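# Sort sticky-gated carabiners into the grey tray

## Task

Some carabiners (at least one) have a faulty gate: once pushed open it stays open rather than springing closed. Place every such faulty carabiner in the grey tray and keep every working one on the table, not in the tray. At the end, release everything and move the grippers away; anything that stays in place only because the robot is holding it does not count.

## Robot and tools

Robot: two arms, left_arm and right_arm, each with six revolute joints and a parallel gripper. Brief outside tugs on a held part or pushes on loose objects can happen. Nothing may leave the table; knocking or placing anything off it fails the job.

Frame: one shared scene frame for both arms. Origin on the table surface midway between the arms, +z up, +x out across the table, left_arm on the +y side. The names left and right are labels, not image sides. Reported hand positions are metres and can be slightly off, more so at long reach. Orientation is given as a quaternion wxyz; velocities in m/s and rad/s.

Gripper geometry: fingers point along the gripper's +z axis and close along its y axis. end_effector_position is the point between the pads when shut. Fingertips extend about 33 mm past it when closed, about 9 mm when fully open, and move roughly 24 mm further out while closing, so keep that clearance above surfaces.

Tool execute_actions, argument actions: a list holding at most one item. Empty list: no command, just returns the state with pictures. An action item is {"rows": [...], "steps": n}, n from 4 to 15 (default 15), each step 1/30 s. Each row is used for one step; if rows are fewer than steps, the final row repeats. A wait item is {"steps": n} with n up to 300, counted from the previous result, and your reply time eats into it. Optional pictures: true adds camera images to the result. A refused call does nothing.

Each row is one flat list of 18 numbers, all in [-1, 1], covering both arms even when one stays still. Order: left_arm joints waist, shoulder, elbow, forearm roll, wrist pitch, wrist roll, then left gripper position, force_limit, speed; then the same nine for right_arm. Joint entries are offsets, not poses: scaled relative to the joint angles printed in the most recent result that lists them (before any such result in a scene, and for later calls inside one reply, relative to the angles at the action's start), not relative to the previous row. Scale: 1.0 equals 1.398 rad for waist and shoulder, 2.097 rad for elbow, 2.622 rad for the three wrist/forearm joints. Sending all zeros therefore pulls the arm back to that reference, it is not a hold. Stated joint ranges (rad): waist, shoulder, forearm roll, wrist pitch, wrist roll -6.283 to 6.283; elbow -2.792 to 2.792. A request more than 0.010 rad beyond a range is refused; requests beyond the true end are clipped, and the result may say "joint sent to its limit".

Gripper entries are absolute settings, not offsets. position: +1 fully open (140 mm), pads touch near -0.8, -1 closes until blocked. force_limit: about 14 N at -1, 60 N at 0, 107 N at +1 (for parts up to 40 mm). speed: about 30 mm/s at -1, 140 at 0, 250 at +1. To leave a gripper unchanged, repeat its previous three numbers; zeros are real commands.

Motion limits: joint speed caps of 2.09, 3.14 and 3.93 rad/s (big/elbow/wrist groups), 0.3 s ramp, joints of an arm arrive together. Targets stay within 0.456, 0.683, 0.854 rad of measured angles, and are scaled back if they would move the hand over 70 mm away. Large moves take several calls. Between calls the arm keeps heading for the last row's target until motion settles or a step is HELD.

Result lines: the state line per arm; Joint positions and Joint velocities per arm in column order; joint torques (offset, scaled, noisy); object_status per gripper: 0 moving, 1 blocked while opening, 2 blocked while closing (a grip), 3 reached target or pads met (thin items may still be held). position_measured is in counts, 3 open to 230 pads touching, not linear. Grip by sending -1 and confirming status 2; to squeeze harder, raise force_limit and switch position between -1 and -0.98. HELD marks steps where your row was partly not sent; "joint command not followed" means the clearance check altered joint targets. The last 4 steps of each action run after the result is taken.

Faults to avoid: contact torque at a joint's load limit (waist and shoulder 319, elbow 150, wrist joints 42.3 N m, held weight included) or an outside force of 144 N stops that arm for 10 s. Motors heat while holding loads; MOTOR HOT warns, and an OVER-TEMPERATURE FAULT brakes the arm. Keep the arms from colliding or pressing on each other. Avoid drops, slips, slams and hard pushes; move smoothly.

Tool zoom_image: camera (one of cam_head_left, cam_head_right, cam_high, cam_low, cam_left_wrist, cam_right_wrist) and region [x0, y0, x1, y1] in pixels of that camera's latest image, origin top-left, at most 504 by 504. Head, high and low cameras are 504x504 pinhole; wrist cameras are 616x616 fisheye.

Tool finished_scene: argument scene, the current scene's number. Finish only after releasing everything and moving the grippers away. Replying without any tool call ends everything.

Each tool is called after ">>>" as name(argument=value, ...) on one line, values as JSON.

## Session

>>> execute_actions(actions=[])

Scene clock: 0.00 s of 6000.00 s.
left_arm: end_effector_position=(+0.0594, +0.2810, +0.2733) position_measured=3 object_status=3 end_effector_quat_wxyz=(+0.511, +0.275, +0.761, +0.291) end_effector_velocity=(+0.000, -0.000, -0.000) end_effector_angular_velocity=(-0.001, -0.000, +0.002) | right_arm: end_effector_position=(+0.3941, -0.5146, +0.1609) position_measured=3 object_status=3 end_effector_quat_wxyz=(-0.009, +0.586, +0.810, -0.018) end_effector_velocity=(+0.000, -0.000, +0.001) end_effector_angular_velocity=(+0.000, -0.001, -0.000)
Joint positions: left_arm=[-2.133  0.04   2.319  0.633  1.901  2.891] | right_arm=[ 0.099 -0.101  2.188 -0.01   1.093 -0.026]
Joint velocities: left_arm=[ 0.002  0.    -0.     0.    -0.    -0.001] | right_arm=[-0.    -0.001 -0.001 -0.     0.     0.   ]
Joint torques (N m, as the joint torque sensors report them, + toward a larger angle): no reading

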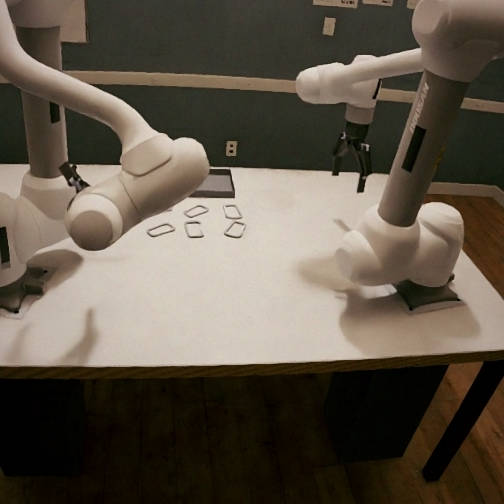

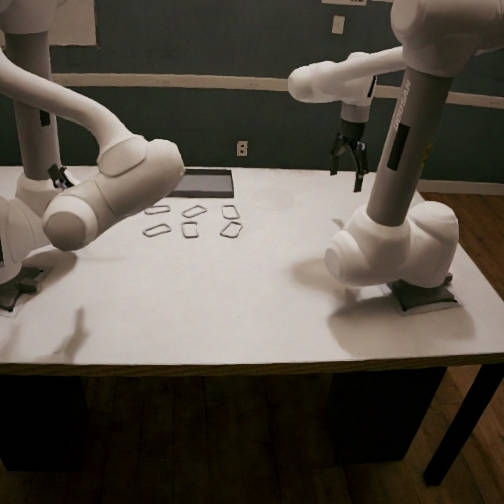

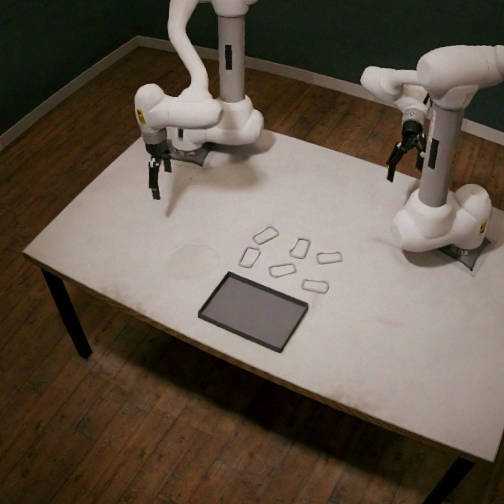

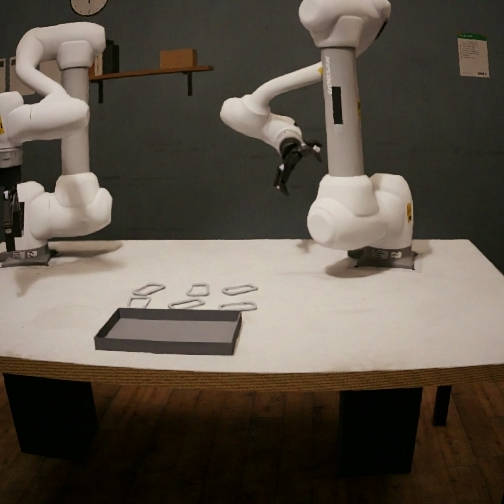

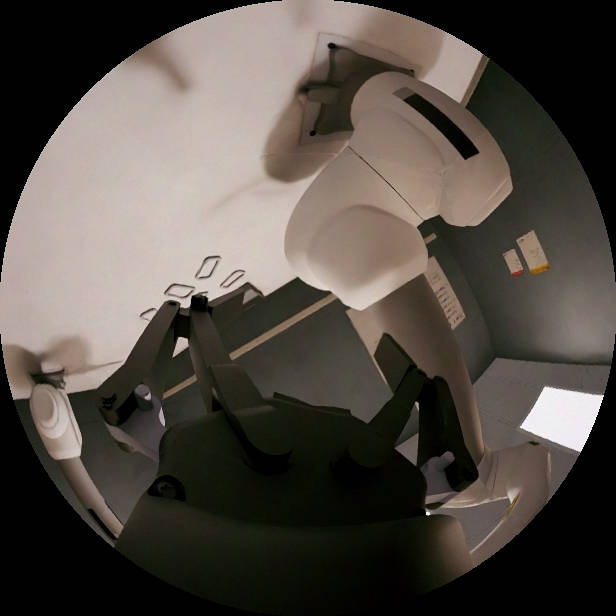

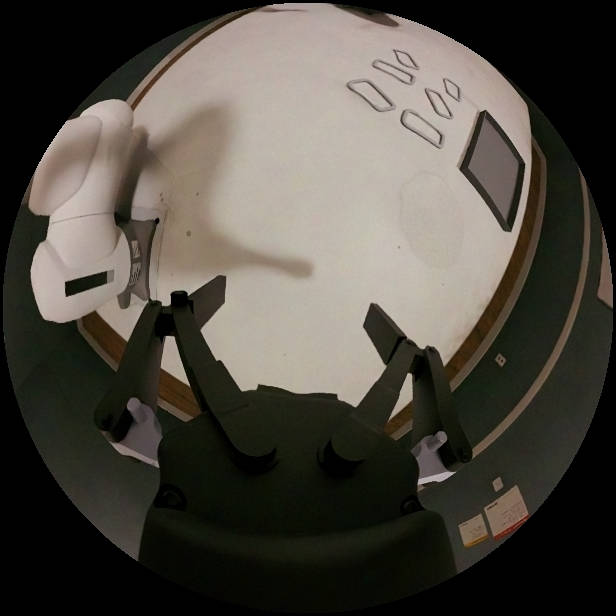

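>>> zoom_image(camera="cam_high", region=[190, 210, 360, 360])

>>> zoom_image(camera="cam_right_wrist", region=[330, 30, 540, 240])

>>> zoom_image(camera="cam_head_right", region=[130, 160, 260, 250])

Region (190, 210, 360, 360) of cam_high's 504x504 image, scaled by 2.965, with more detail than that image has; it fills the top 445 rows of this view, and the rest is white.

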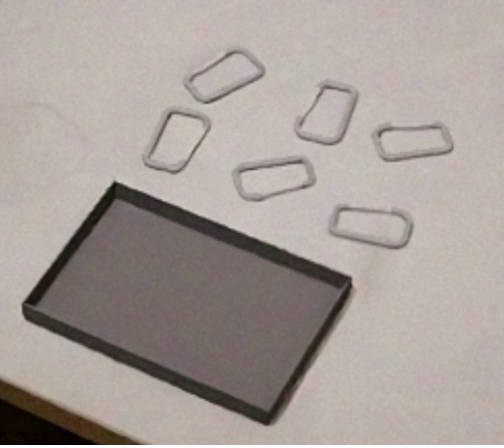

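Region (330, 30, 540, 240) of cam_right_wrist's 616x616 image, scaled by 2.400, with more detail than that image has.

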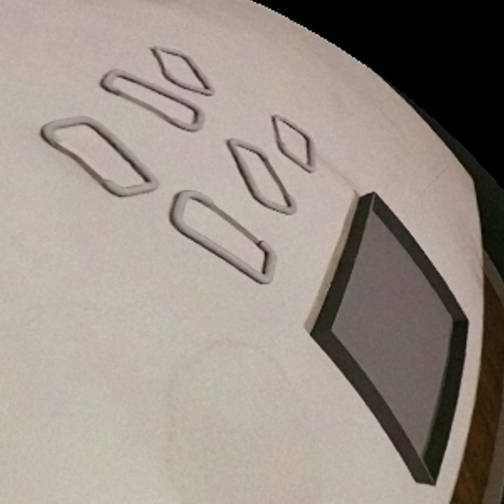

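Region (130, 160, 260, 250) of cam_head_right's 504x504 image, scaled by 3.877, with more detail than that image has; it fills the top 349 rows of this view, and the rest is white.

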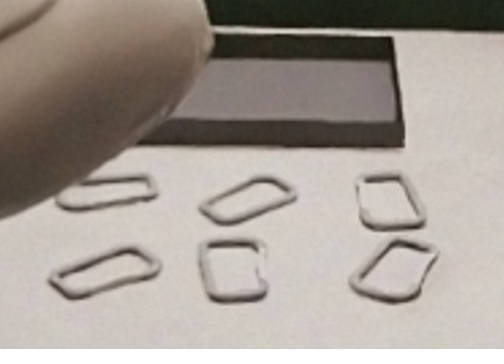

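>>> execute_actions(actions=[{"rows":[[0,0,0,0,0,0,1,0,0,0.453,0.456,-0.436,0.004,0.091,0.365,1,0,0]],"steps":15}])

>>> execute_actions(actions=[{"steps":30}], pictures=true)

Scene clock: 2.83 s of 6000.00 s.
left_arm: end_effector_position=(+0.0594, +0.2810, +0.2733) position_measured=3 object_status=3 end_effector_quat_wxyz=(+0.511, +0.275, +0.761, +0.291) end_effector_velocity=(-0.000, +0.000, +0.000) end_effector_angular_velocity=(-0.002, +0.002, -0.001) | right_arm: end_effector_position=(+0.4690, -0.4128, +0.1998) position_measured=3 object_status=3 end_effector_quat_wxyz=(-0.005, +0.634, +0.773, -0.017) end_effector_velocity=(+0.206, +0.362, +0.102) end_effector_angular_velocity=(+0.004, -0.054, -0.284)
Joint positions: left_arm=[-2.133  0.04   2.319  0.633  1.901  2.891] | right_arm=[ 0.245  0.046  1.968 -0.007  1.163  0.24 ]
Joint velocities: left_arm=[-0.001 -0.002  0.    -0.     0.    -0.001] | right_arm=[ 0.459  0.459 -0.687  0.008  0.182  0.739]
Joint torques (N m, as the joint torque sensors report them, + toward a larger angle): left_arm=[  0.17 -31.29 -27.47   4.29   2.2    0.01] | right_arm=[  5.47 -43.59 -34.71   4.12  -0.29  -0.34]
Steps of this call (steps 1 to 74: nothing new was sent; steps 75 to 85: the first 11 steps of this action). Readings (joint positions | what the end effector reports):
75: left_arm=[-2.133 0.040 2.319 0.633 1.901 2.891] | right_arm=[0.099 -0.100 2.188 -0.010 1.093 -0.026] | left_arm position_measured=3 object_status=3 | right_arm position_measured=3 object_status=3
76: left_arm=[-2.133 0.040 2.319 0.633 1.901 2.891] | right_arm=[0.103 -0.097 2.183 -0.010 1.095 -0.019] | left_arm position_measured=3 object_status=3 | right_arm position_measured=3 object_status=3
78: left_arm=[-2.133 0.040 2.319 0.633 1.901 2.891] | right_arm=[0.131 -0.068 2.139 -0.009 1.110 0.035] | left_arm position_measured=3 object_status=3 | right_arm position_measured=3 object_status=3
82: left_arm=[-2.133 0.040 2.319 0.633 1.901 2.891] | right_arm=[0.198 -0.001 2.039 -0.008 1.143 0.160] | left_arm position_measured=3 object_status=3 | right_arm position_measured=3 object_status=3
85: the state above

Scene clock: 3.83 s of 6000.00 s.
left_arm: end_effector_position=(+0.0594, +0.2810, +0.2733) position_measured=3 object_status=3 end_effector_quat_wxyz=(+0.511, +0.275, +0.761, +0.291) end_effector_velocity=(-0.001, +0.000, +0.000) end_effector_angular_velocity=(-0.001, +0.001, -0.001) | right_arm: end_effector_position=(+0.5130, +0.0084, +0.2230) position_measured=3 object_status=3 end_effector_quat_wxyz=(+0.000, +0.705, +0.709, -0.002) end_effector_velocity=(-0.113, +0.403, -0.035) end_effector_angular_velocity=(+0.021, -0.011, -0.159)
Joint positions: left_arm=[-2.133  0.04   2.319  0.633  1.901  2.891] | right_arm=[0.696 0.501 1.325 0.    1.32  0.88 ]
Joint velocities: left_arm=[-0.002 -0.001 -0.    -0.001 -0.    -0.001] | right_arm=[ 0.407  0.411 -0.572  0.006  0.138  0.564]
Joint torques (N m, as the joint torque sensors report them, + toward a larger angle): left_arm=[ -0.27 -31.3  -27.92   4.22   2.28   0.03] | right_arm=[  5.72 -94.52 -37.99   4.31  -0.36  -0.59]
Kept back: nothing.
Steps of this call (steps 1 to 4: the last 4 steps of your previous action; steps 5 to 30: the robot went on to your last target). Readings (joint positions | what the end effector reports):
1: left_arm=[-2.133 0.040 2.319 0.633 1.901 2.891] | right_arm=[0.260 0.061 1.945 -0.007 1.169 0.265] | left_arm position_measured=3 object_status=3 | right_arm position_measured=3 object_status=3
2: left_arm=[-2.133 0.040 2.319 0.633 1.901 2.891] | right_arm=[0.276 0.077 1.922 -0.006 1.174 0.289] | left_arm position_measured=3 object_status=3 | right_arm position_measured=3 object_status=3
4: left_arm=[-2.133 0.040 2.319 0.633 1.901 2.891] | right_arm=[0.307 0.108 1.877 -0.006 1.185 0.333] | left_arm position_measured=3 object_status=3 | right_arm position_measured=3 object_status=3
8: left_arm=[-2.133 0.040 2.319 0.633 1.901 2.891] | right_arm=[0.369 0.171 1.788 -0.005 1.207 0.421] | left_arm position_measured=3 object_status=3 | right_arm position_measured=3 object_status=3
30: the state above

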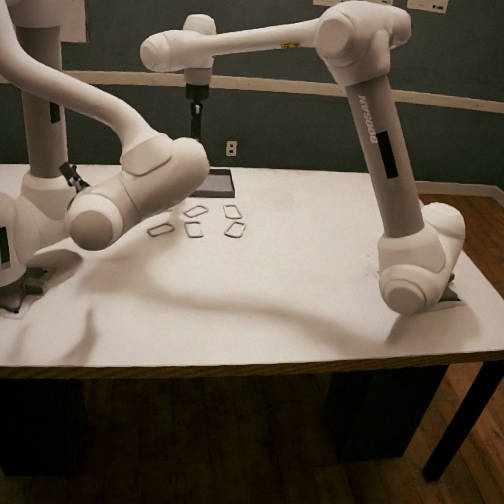

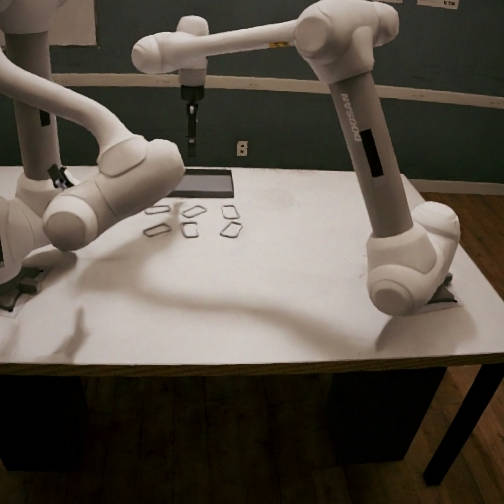

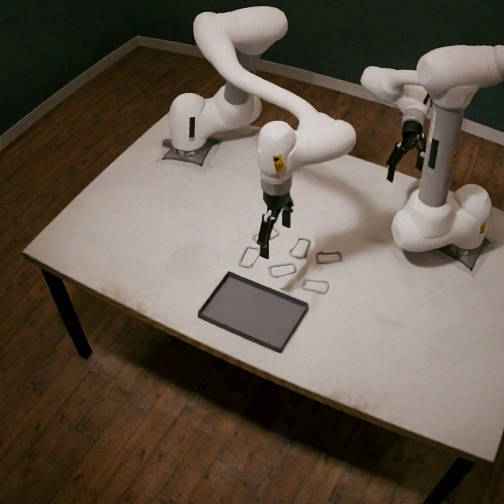

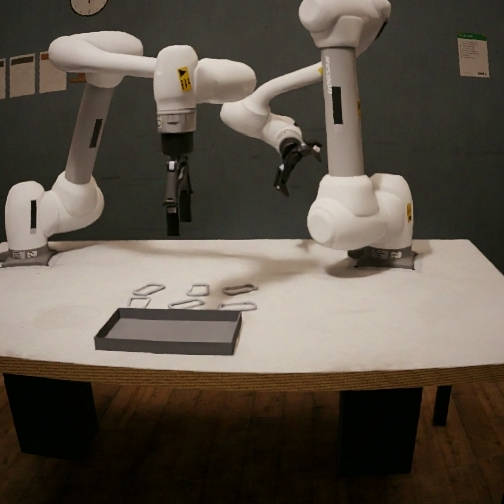

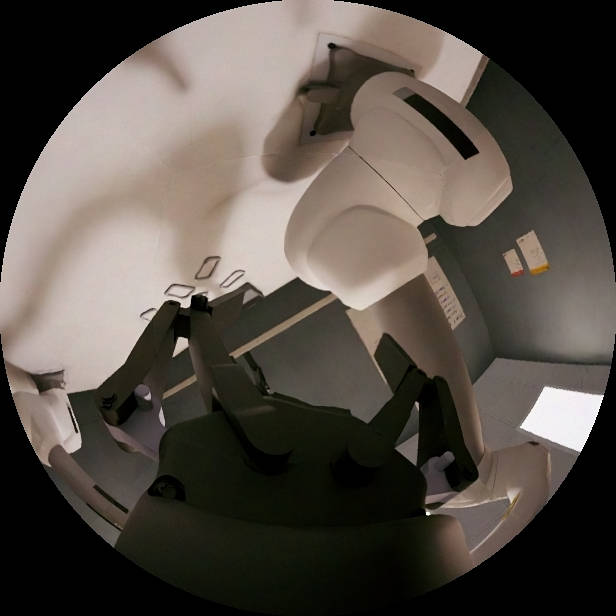

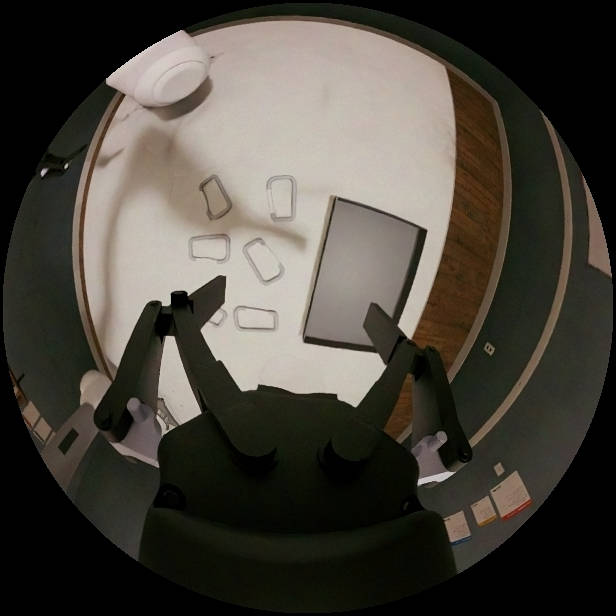

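>>> execute_actions(actions=[])

>>> zoom_image(camera="cam_right_wrist", region=[170, 150, 370, 350])

Scene clock: 3.93 s of 6000.00 s.
left_arm: end_effector_position=(+0.0594, +0.2810, +0.2733) position_measured=3 object_status=3 end_effector_quat_wxyz=(+0.511, +0.275, +0.761, +0.291) end_effector_velocity=(-0.000, -0.000, +0.000) end_effector_angular_velocity=(-0.000, +0.001, -0.002) | right_arm: end_effector_position=(+0.5040, +0.0371, +0.2203) position_measured=3 object_status=3 end_effector_quat_wxyz=(-0.000, +0.709, +0.705, -0.001) end_effector_velocity=(-0.047, +0.139, -0.013) end_effector_angular_velocity=(+0.007, -0.006, -0.054)
Joint positions: left_arm=[-2.133  0.04   2.319  0.633  1.901  2.891] | right_arm=[0.725 0.53  1.284 0.001 1.329 0.92 ]
Joint velocities: left_arm=[-0.001 -0.001 -0.     0.    -0.     0.001] | right_arm=[ 0.142  0.141 -0.199 -0.     0.049  0.196]
Joint torques (N m, as the joint torque sensors report them, + toward a larger angle): left_arm=[  0.08 -30.71 -27.71   4.36   2.25  -0.02] | right_arm=[ -16.2  -110.58  -37.22    3.7     0.25   -0.03]
Kept back: nothing.
Steps of this call (steps 1 to 3: the robot went on to your last target). Readings (joint positions | what the end effector reports):
1: left_arm=[-2.133 0.040 2.319 0.633 1.901 2.891] | right_arm=[0.709 0.513 1.307 0.001 1.324 0.897] | left_arm position_measured=3 object_status=3 | right_arm position_measured=3 object_status=3
2: left_arm=[-2.133 0.040 2.319 0.633 1.901 2.891] | right_arm=[0.719 0.523 1.293 0.001 1.327 0.911] | left_arm position_measured=3 object_status=3 | right_arm position_measured=3 object_status=3
3: the state above

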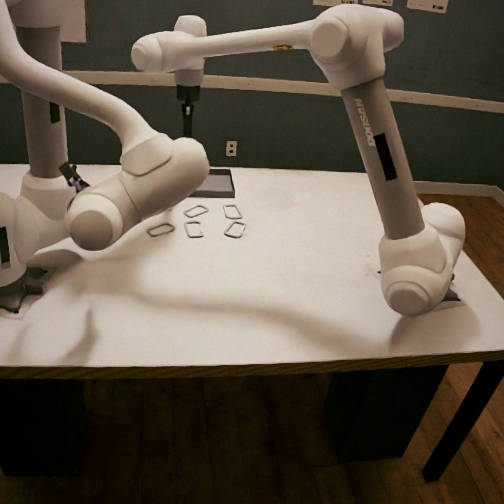

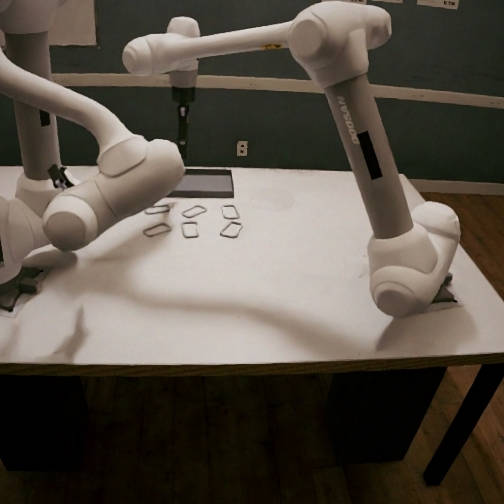

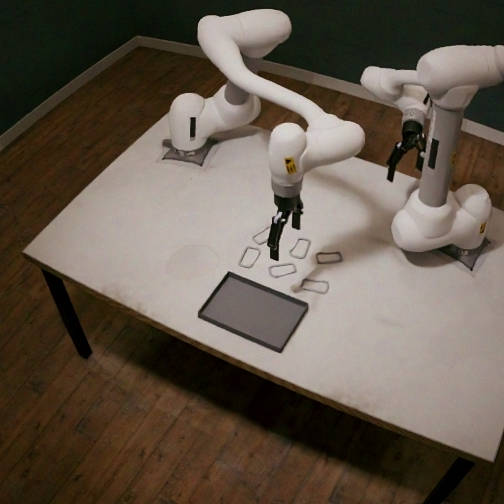

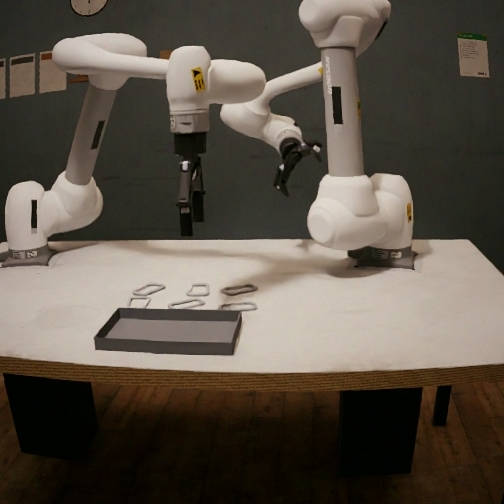

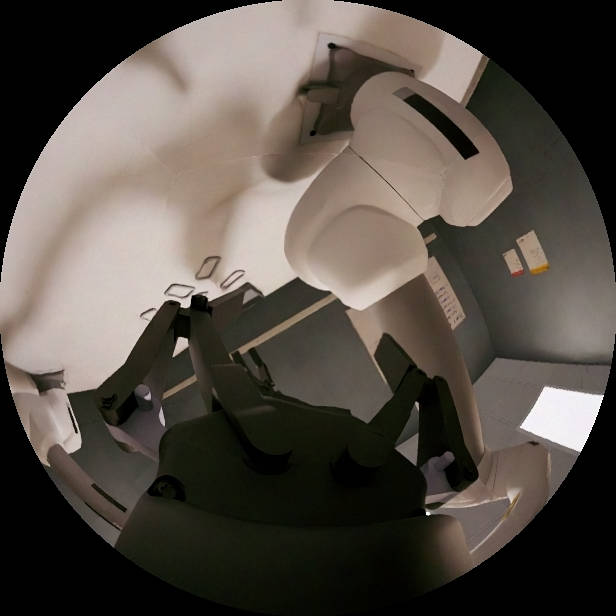

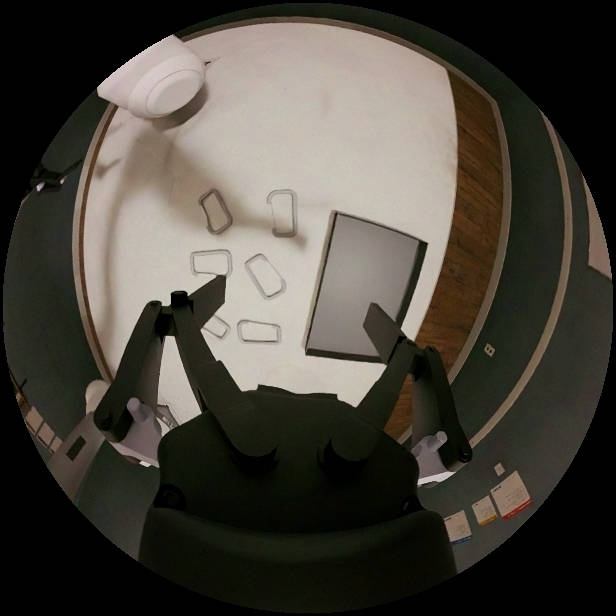

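Region (170, 150, 370, 350) of cam_right_wrist's 616x616 image, scaled by 2.520, with more detail than that image has.

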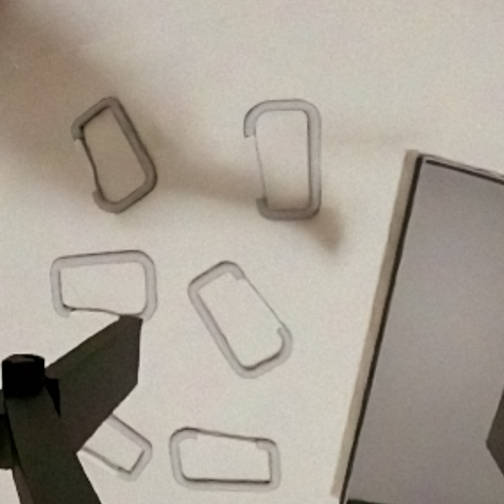

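>>> execute_actions(actions=[{"rows":[[0,0,0,0,0,0,1,0,0,0.081,0.146,-0.057,0,-0.033,0.044,0.3,-0.6,0]],"steps":15}])

>>> execute_actions(actions=[{"steps":20}], pictures=true)

Scene clock: 5.30 s of 6000.00 s.
left_arm: end_effector_position=(+0.0594, +0.2810, +0.2733) position_measured=3 object_status=3 end_effector_quat_wxyz=(+0.511, +0.275, +0.761, +0.291) end_effector_velocity=(-0.000, -0.000, -0.000) end_effector_angular_velocity=(+0.000, -0.001, -0.000) | right_arm: end_effector_position=(+0.4789, +0.1374, +0.1305) position_measured=74 object_status=0 end_effector_quat_wxyz=(-0.000, +0.710, +0.704, -0.000) end_effector_velocity=(-0.101, +0.281, -0.298) end_effector_angular_velocity=(+0.001, -0.001, +0.005)
Joint positions: left_arm=[-2.133  0.04   2.319  0.633  1.901  2.891] | right_arm=[0.813 0.687 1.191 0.001 1.264 1.01 ]
Joint velocities: left_arm=[-0.     0.001  0.    -0.     0.    -0.   ] | right_arm=[ 0.255  0.473 -0.261 -0.001 -0.213  0.25 ]
Joint torques (N m, as the joint torque sensors report them, + toward a larger angle): left_arm=[  0.16 -31.49 -27.61   4.27   2.24   0.06] | right_arm=[   6.15 -106.5   -39.18    4.06   -0.08   -0.15]
Steps of this call (steps 1 to 30: the robot went on to your last target; steps 31 to 41: the first 11 steps of this action). Readings (joint positions | what the end effector reports):
31: left_arm=[-2.133 0.040 2.319 0.633 1.901 2.891] | right_arm=[0.732 0.537 1.274 0.001 1.332 0.931] | left_arm position_measured=3 object_status=3 | right_arm position_measured=3 object_status=0
32: left_arm=[-2.133 0.040 2.319 0.633 1.901 2.891] | right_arm=[0.734 0.541 1.271 0.001 1.331 0.933] | left_arm position_measured=3 object_status=3 | right_arm position_measured=6 object_status=0
34: left_arm=[-2.133 0.040 2.319 0.633 1.901 2.891] | right_arm=[0.750 0.569 1.255 0.001 1.317 0.948] | left_arm position_measured=3 object_status=3 | right_arm position_measured=21 object_status=0
38: left_arm=[-2.133 0.040 2.319 0.633 1.901 2.891] | right_arm=[0.787 0.638 1.218 0.001 1.286 0.985] | left_arm position_measured=3 object_status=3 | right_arm position_measured=51 object_status=0
41: the state above

Scene clock: 5.97 s of 6000.00 s.
left_arm: end_effector_position=(+0.0594, +0.2810, +0.2733) position_measured=3 object_status=3 end_effector_quat_wxyz=(+0.511, +0.275, +0.761, +0.291) end_effector_velocity=(+0.001, -0.000, +0.000) end_effector_angular_velocity=(+0.000, -0.001, +0.002) | right_arm: end_effector_position=(+0.4681, +0.1650, +0.1003) position_measured=91 object_status=3 end_effector_quat_wxyz=(-0.000, +0.710, +0.704, -0.000) end_effector_velocity=(-0.000, -0.001, -0.001) end_effector_angular_velocity=(-0.001, +0.001, -0.000)
Joint positions: left_arm=[-2.133  0.04   2.319  0.633  1.901  2.891] | right_arm=[0.839 0.734 1.165 0.001 1.243 1.036]
Joint velocities: left_arm=[ 0.002  0.    -0.     0.     0.     0.   ] | right_arm=[-0.     0.     0.001 -0.     0.    -0.   ]
Joint torques (N m, as the joint torque sensors report them, + toward a larger angle): left_arm=[  0.38 -31.36 -27.57   4.39   2.2    0.05] | right_arm=[   2.83 -110.68  -37.9     4.09   -0.15   -0.16]
Kept back: nothing.
Steps of this call (steps 1 to 4: the last 4 steps of your previous action; steps 5 to 20: the robot went on to your last target). Readings (joint positions | what the end effector reports):
1: left_arm=[-2.133 0.040 2.319 0.633 1.901 2.891] | right_arm=[0.821 0.702 1.182 0.001 1.257 1.018] | left_arm position_measured=3 object_status=3 | right_arm position_measured=82 object_status=0
2: left_arm=[-2.133 0.040 2.319 0.633 1.901 2.891] | right_arm=[0.828 0.715 1.176 0.001 1.252 1.025] | left_arm position_measured=3 object_status=3 | right_arm position_measured=88 object_status=0
4: left_arm=[-2.133 0.040 2.319 0.633 1.901 2.891] | right_arm=[0.836 0.729 1.168 0.001 1.245 1.033] | left_arm position_measured=3 object_status=3 | right_arm position_measured=91 object_status=0
8: left_arm=[-2.133 0.040 2.319 0.633 1.901 2.891] | right_arm=[0.838 0.733 1.165 0.001 1.243 1.035] | left_arm position_measured=3 object_status=3 | right_arm position_measured=91 object_status=3
20: the state above

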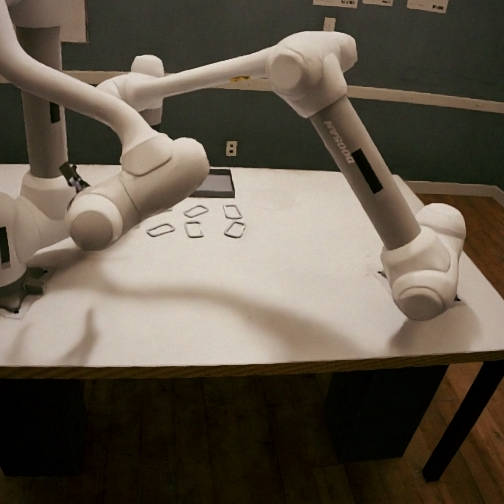

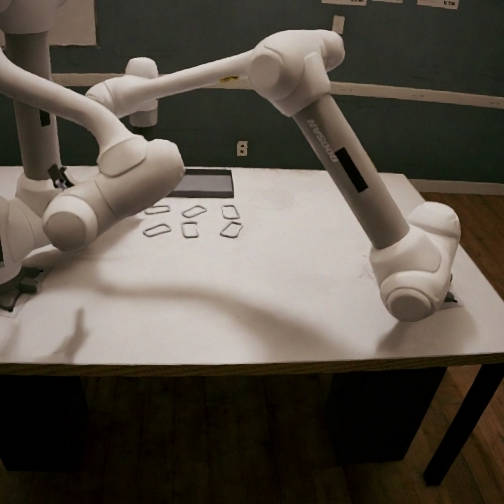

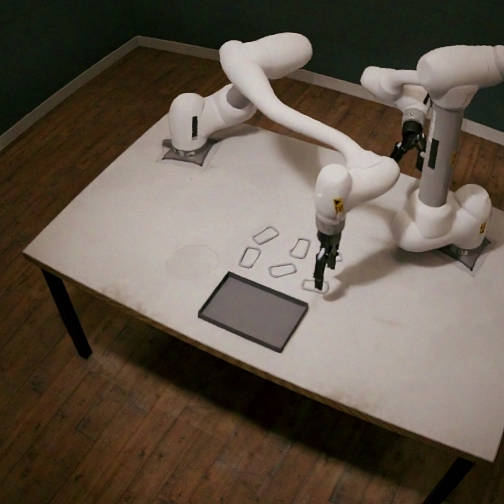

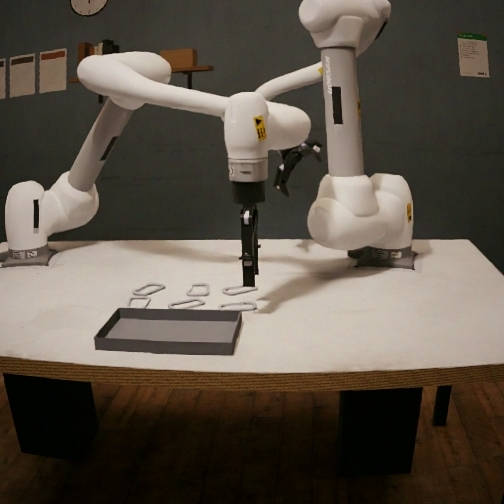

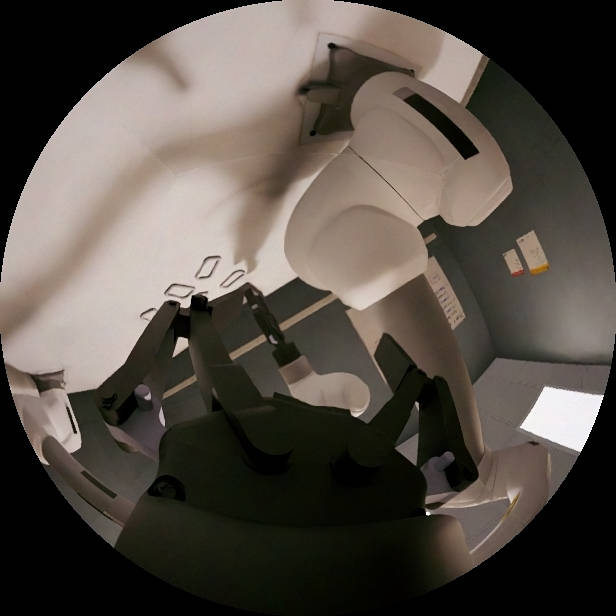

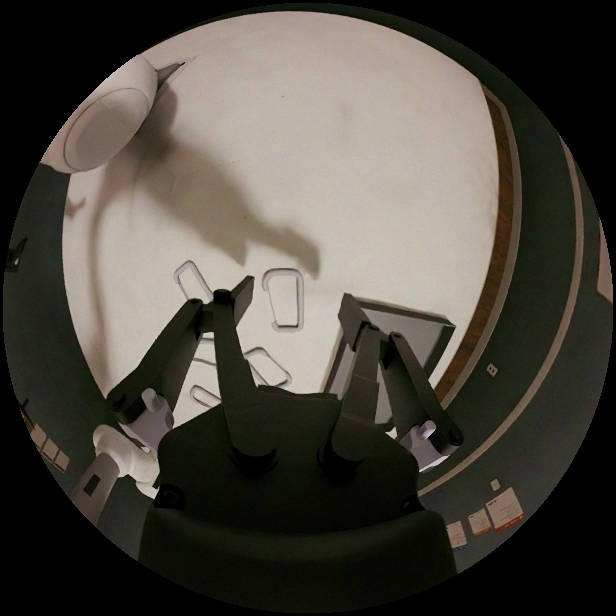

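>>> execute_actions(actions=[{"rows":[[0,0,0,0,0,0,1,0,0,0.0114,0.0077,0.0271,0,-0.026,0.006,0.3,-0.6,0]],"steps":15}])

>>> execute_actions(actions=[{"steps":5}], pictures=true)

>>> zoom_image(camera="cam_right_wrist", region=[200, 220, 400, 420])

Scene clock: 6.90 s of 6000.00 s.
left_arm: end_effector_position=(+0.0594, +0.2810, +0.2733) position_measured=3 object_status=3 end_effector_quat_wxyz=(+0.511, +0.275, +0.761, +0.291) end_effector_velocity=(+0.000, -0.000, -0.000) end_effector_angular_velocity=(+0.002, -0.001, +0.000) | right_arm: end_effector_position=(+0.4510, +0.1651, +0.0610) position_measured=91 object_status=3 end_effector_quat_wxyz=(-0.000, +0.710, +0.704, +0.000) end_effector_velocity=(-0.002, -0.001, -0.005) end_effector_angular_velocity=(-0.000, -0.001, +0.000)
Joint positions: left_arm=[-2.133  0.04   2.319  0.633  1.901  2.891] | right_arm=[0.854 0.745 1.221 0.001 1.175 1.051]
Joint velocities: left_arm=[0.001 0.001 0.    0.    0.    0.001] | right_arm=[ 0.002  0.001  0.008 -0.001 -0.009  0.002]
Joint torques (N m, as the joint torque sensors report them, + toward a larger angle): left_arm=[  0.04 -30.72 -27.5    4.29   2.23   0.  ] | right_arm=[   3.32 -111.09  -36.79    4.28   -0.16   -0.33]
Steps of this call (steps 1 to 15: the robot went on to your last target; steps 16 to 17: nothing new was sent; steps 18 to 28: the first 11 steps of this action). Readings (joint positions | what the end effector reports):
18: left_arm=[-2.133 0.040 2.319 0.633 1.901 2.891] | right_arm=[0.839 0.734 1.165 0.001 1.243 1.036] | left_arm position_measured=3 object_status=3 | right_arm position_measured=91 object_status=3
19: left_arm=[-2.133 0.040 2.319 0.633 1.901 2.891] | right_arm=[0.840 0.735 1.169 0.001 1.236 1.037] | left_arm position_measured=3 object_status=3 | right_arm position_measured=91 object_status=3
21: left_arm=[-2.133 0.040 2.319 0.633 1.901 2.891] | right_arm=[0.848 0.741 1.199 0.001 1.202 1.045] | left_arm position_measured=3 object_status=3 | right_arm position_measured=91 object_status=3
25: left_arm=[-2.133 0.040 2.319 0.633 1.901 2.891] | right_arm=[0.854 0.744 1.219 0.001 1.178 1.051] | left_arm position_measured=3 object_status=3 | right_arm position_measured=91 object_status=3
28: the state above

Scene clock: 7.07 s of 6000.00 s.
left_arm: end_effector_position=(+0.0594, +0.2810, +0.2733) position_measured=3 object_status=3 end_effector_quat_wxyz=(+0.511, +0.275, +0.761, +0.291) end_effector_velocity=(+0.001, +0.000, -0.000) end_effector_angular_velocity=(-0.001, -0.000, +0.003) | right_arm: end_effector_position=(+0.4508, +0.1650, +0.0606) position_measured=91 object_status=3 end_effector_quat_wxyz=(-0.000, +0.710, +0.704, +0.000) end_effector_velocity=(-0.000, +0.000, -0.002) end_effector_angular_velocity=(-0.001, +0.001, +0.002)
Joint positions: left_arm=[-2.133  0.04   2.319  0.633  1.901  2.891] | right_arm=[0.854 0.745 1.221 0.001 1.175 1.051]
Joint velocities: left_arm=[ 0.003 -0.     0.    -0.    -0.    -0.001] | right_arm=[ 0.     0.002  0.001 -0.    -0.001 -0.001]
Joint torques (N m, as the joint torque sensors report them, + toward a larger angle): left_arm=[ -0.18 -30.81 -27.7    4.37   2.25   0.01] | right_arm=[   4.01 -109.97  -36.54    4.34   -0.13   -0.46]
Kept back: nothing.
Steps of this call (steps 1 to 4: the last 4 steps of your previous action; step 5: the robot went on to your last target). Readings (joint positions | what the end effector reports):
1: left_arm=[-2.133 0.040 2.319 0.633 1.901 2.891] | right_arm=[0.854 0.745 1.221 0.001 1.175 1.051] | left_arm position_measured=3 object_status=3 | right_arm position_measured=91 object_status=3
2: left_arm=[-2.133 0.040 2.319 0.633 1.901 2.891] | right_arm=[0.854 0.745 1.221 0.001 1.175 1.051] | left_arm position_measured=3 object_status=3 | right_arm position_measured=91 object_status=3
4: left_arm=[-2.133 0.040 2.319 0.633 1.901 2.891] | right_arm=[0.854 0.745 1.221 0.001 1.175 1.051] | left_arm position_measured=3 object_status=3 | right_arm position_measured=91 object_status=3
5: the state above

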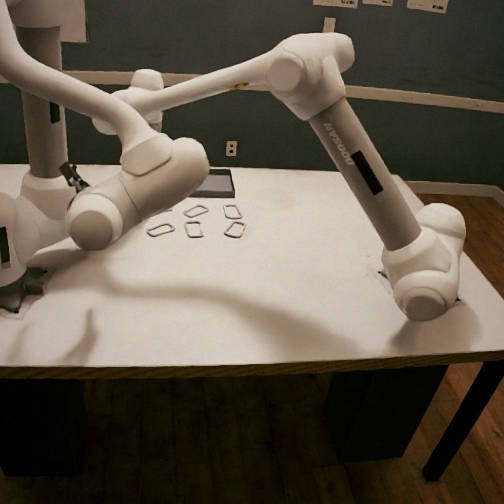

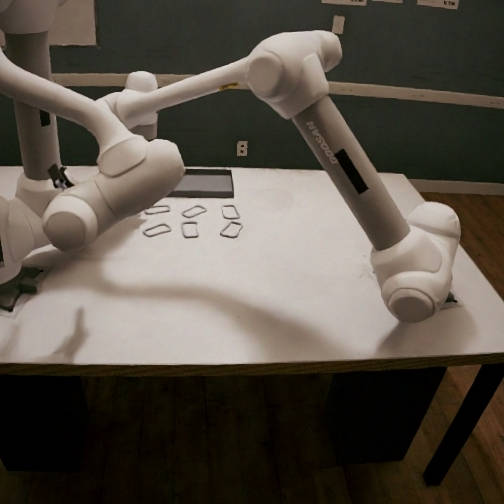

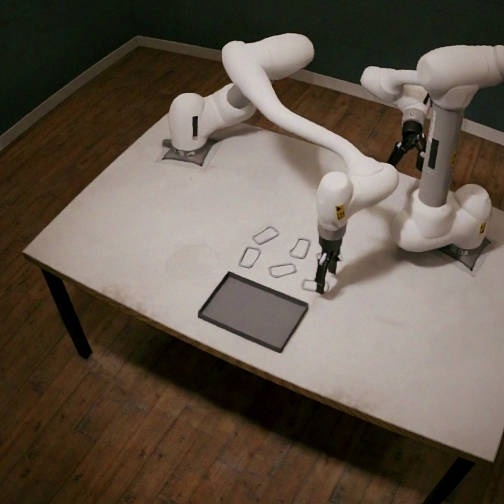

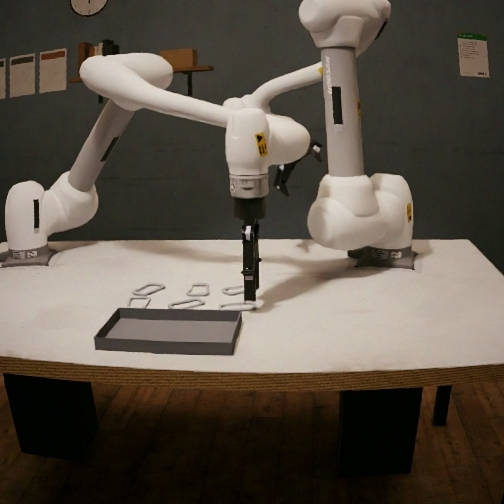

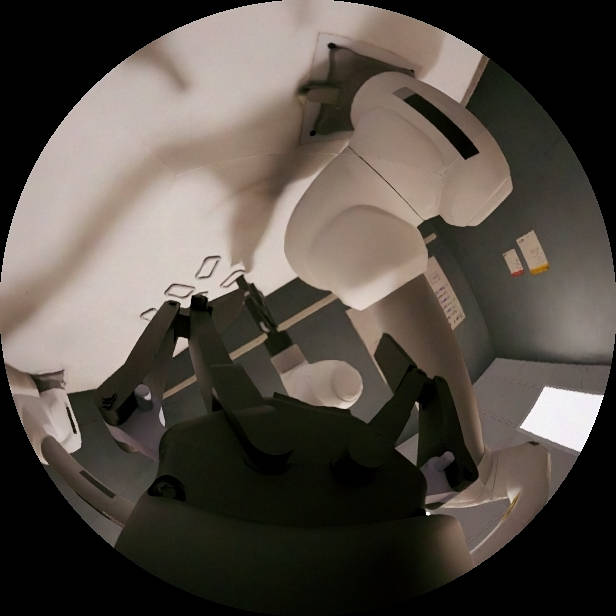

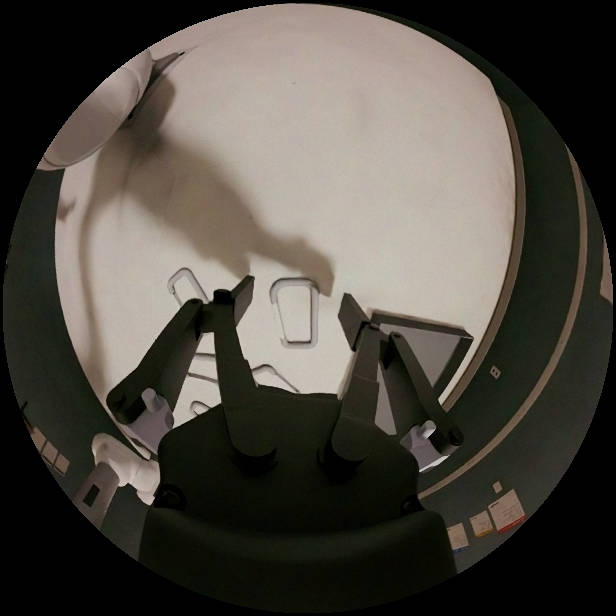

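Region (200, 220, 400, 420) of cam_right_wrist's 616x616 image, scaled by 2.520, with more detail than that image has.

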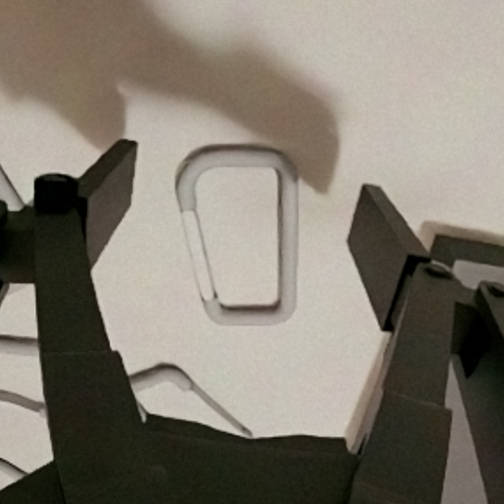

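>>> execute_actions(actions=[{"rows":[[0,0,0,0,0,0,1,0,0,-0.0076,-0.0103,0.0309,0,-0.0192,-0.004,0.3,-0.6,0]],"steps":15}], pictures=true)

>>> zoom_image(camera="cam_right_wrist", region=[200, 220, 400, 420])

>>> zoom_image(camera="cam_low", region=[200, 240, 300, 330])

Scene clock: 7.80 s of 6000.00 s.
left_arm: end_effector_position=(+0.0594, +0.2810, +0.2733) position_measured=3 object_status=3 end_effector_quat_wxyz=(+0.511, +0.275, +0.761, +0.291) end_effector_velocity=(-0.000, +0.000, +0.000) end_effector_angular_velocity=(+0.001, +0.001, -0.000) | right_arm: end_effector_position=(+0.4501, +0.1451, +0.0410) position_measured=91 object_status=3 end_effector_quat_wxyz=(-0.000, +0.710, +0.704, +0.000) end_effector_velocity=(+0.001, -0.003, -0.001) end_effector_angular_velocity=(+0.000, -0.002, +0.001)
Joint positions: left_arm=[-2.133  0.04   2.319  0.633  1.901  2.891] | right_arm=[0.844 0.731 1.286 0.001 1.125 1.041]
Joint velocities: left_arm=[-0.    -0.001 -0.    -0.     0.     0.001] | right_arm=[-0.002 -0.004  0.009 -0.002 -0.007 -0.002]
Joint torques (N m, as the joint torque sensors report them, + toward a larger angle): left_arm=[ -0.19 -30.81 -27.74   4.31   2.27   0.08] | right_arm=[   3.15 -106.75  -35.6     4.22   -0.68   -0.31]
Steps of this call (steps 1 to 11: the robot went on to your last target; steps 12 to 22: the first 11 steps of this action). Readings (joint positions | what the end effector reports):
12: left_arm=[-2.133 0.040 2.319 0.633 1.901 2.891] | right_arm=[0.854 0.745 1.222 0.001 1.175 1.051] | left_arm position_measured=3 object_status=3 | right_arm position_measured=91 object_status=3
13: left_arm=[-2.133 0.040 2.319 0.633 1.901 2.891] | right_arm=[0.854 0.744 1.227 0.001 1.170 1.051] | left_arm position_measured=3 object_status=3 | right_arm position_measured=91 object_status=3
15: left_arm=[-2.133 0.040 2.319 0.633 1.901 2.891] | right_arm=[0.849 0.737 1.259 0.001 1.146 1.046] | left_arm position_measured=3 object_status=3 | right_arm position_measured=91 object_status=3
19: left_arm=[-2.133 0.040 2.319 0.633 1.901 2.891] | right_arm=[0.845 0.731 1.283 0.001 1.127 1.041] | left_arm position_measured=3 object_status=3 | right_arm position_measured=91 object_status=3
22: the state above

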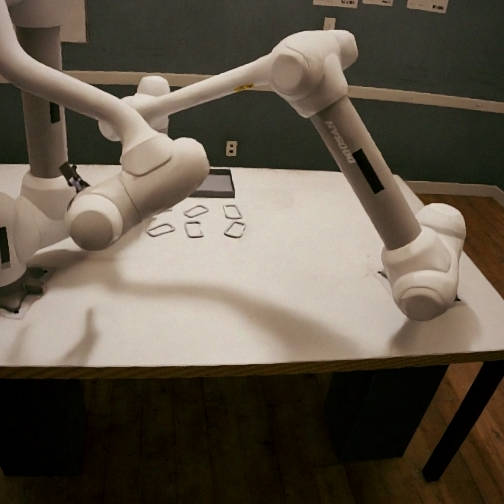

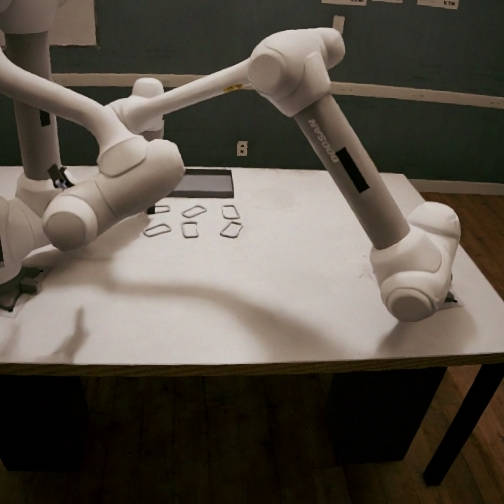

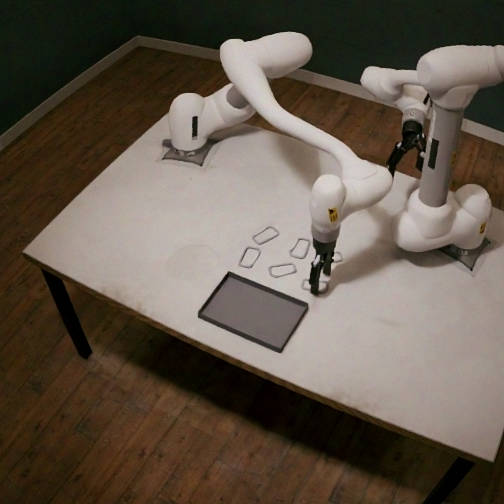

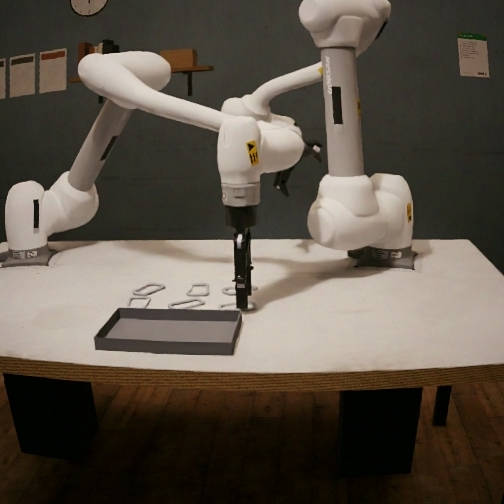

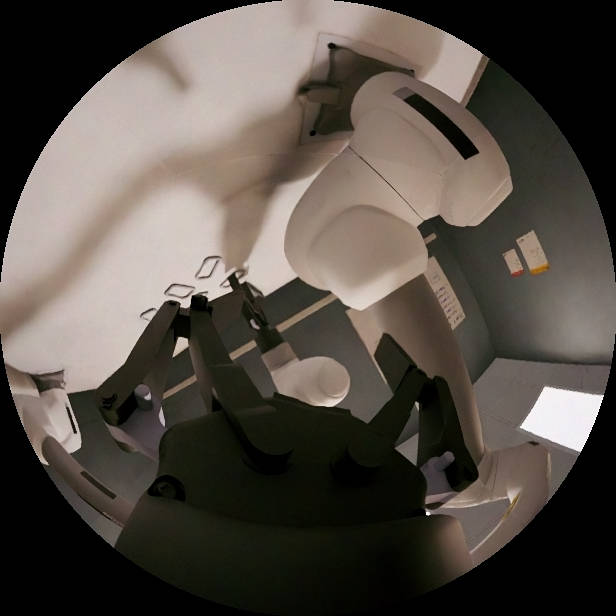

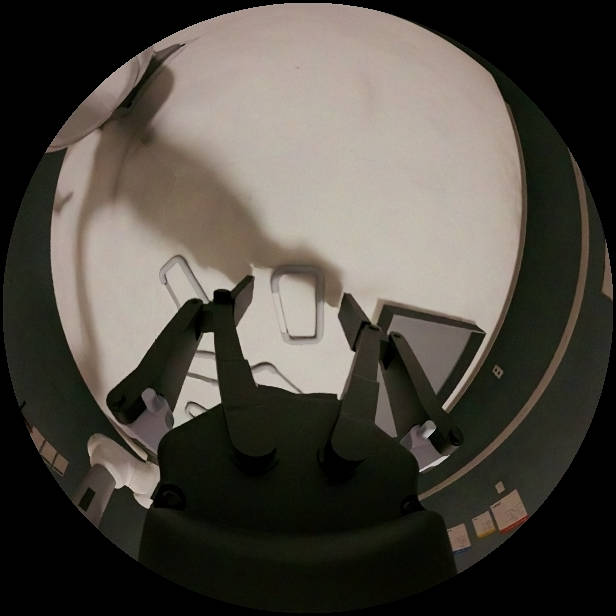

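Region (200, 220, 400, 420) of cam_right_wrist's 616x616 image, scaled by 2.520, with more detail than that image has.

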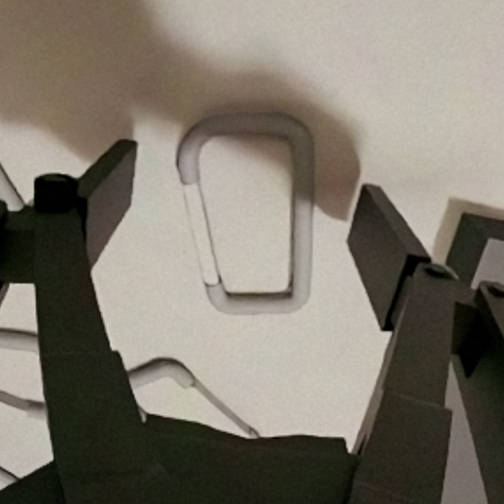

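Region (200, 240, 300, 330) of cam_low's 504x504 image, scaled by 5.040, with more detail than that image has; it fills the top 454 rows of this view, and the rest is white.

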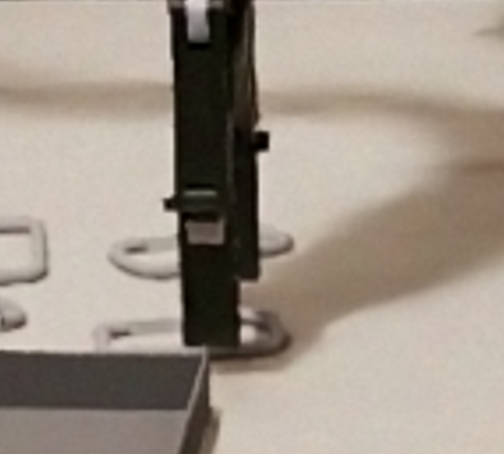

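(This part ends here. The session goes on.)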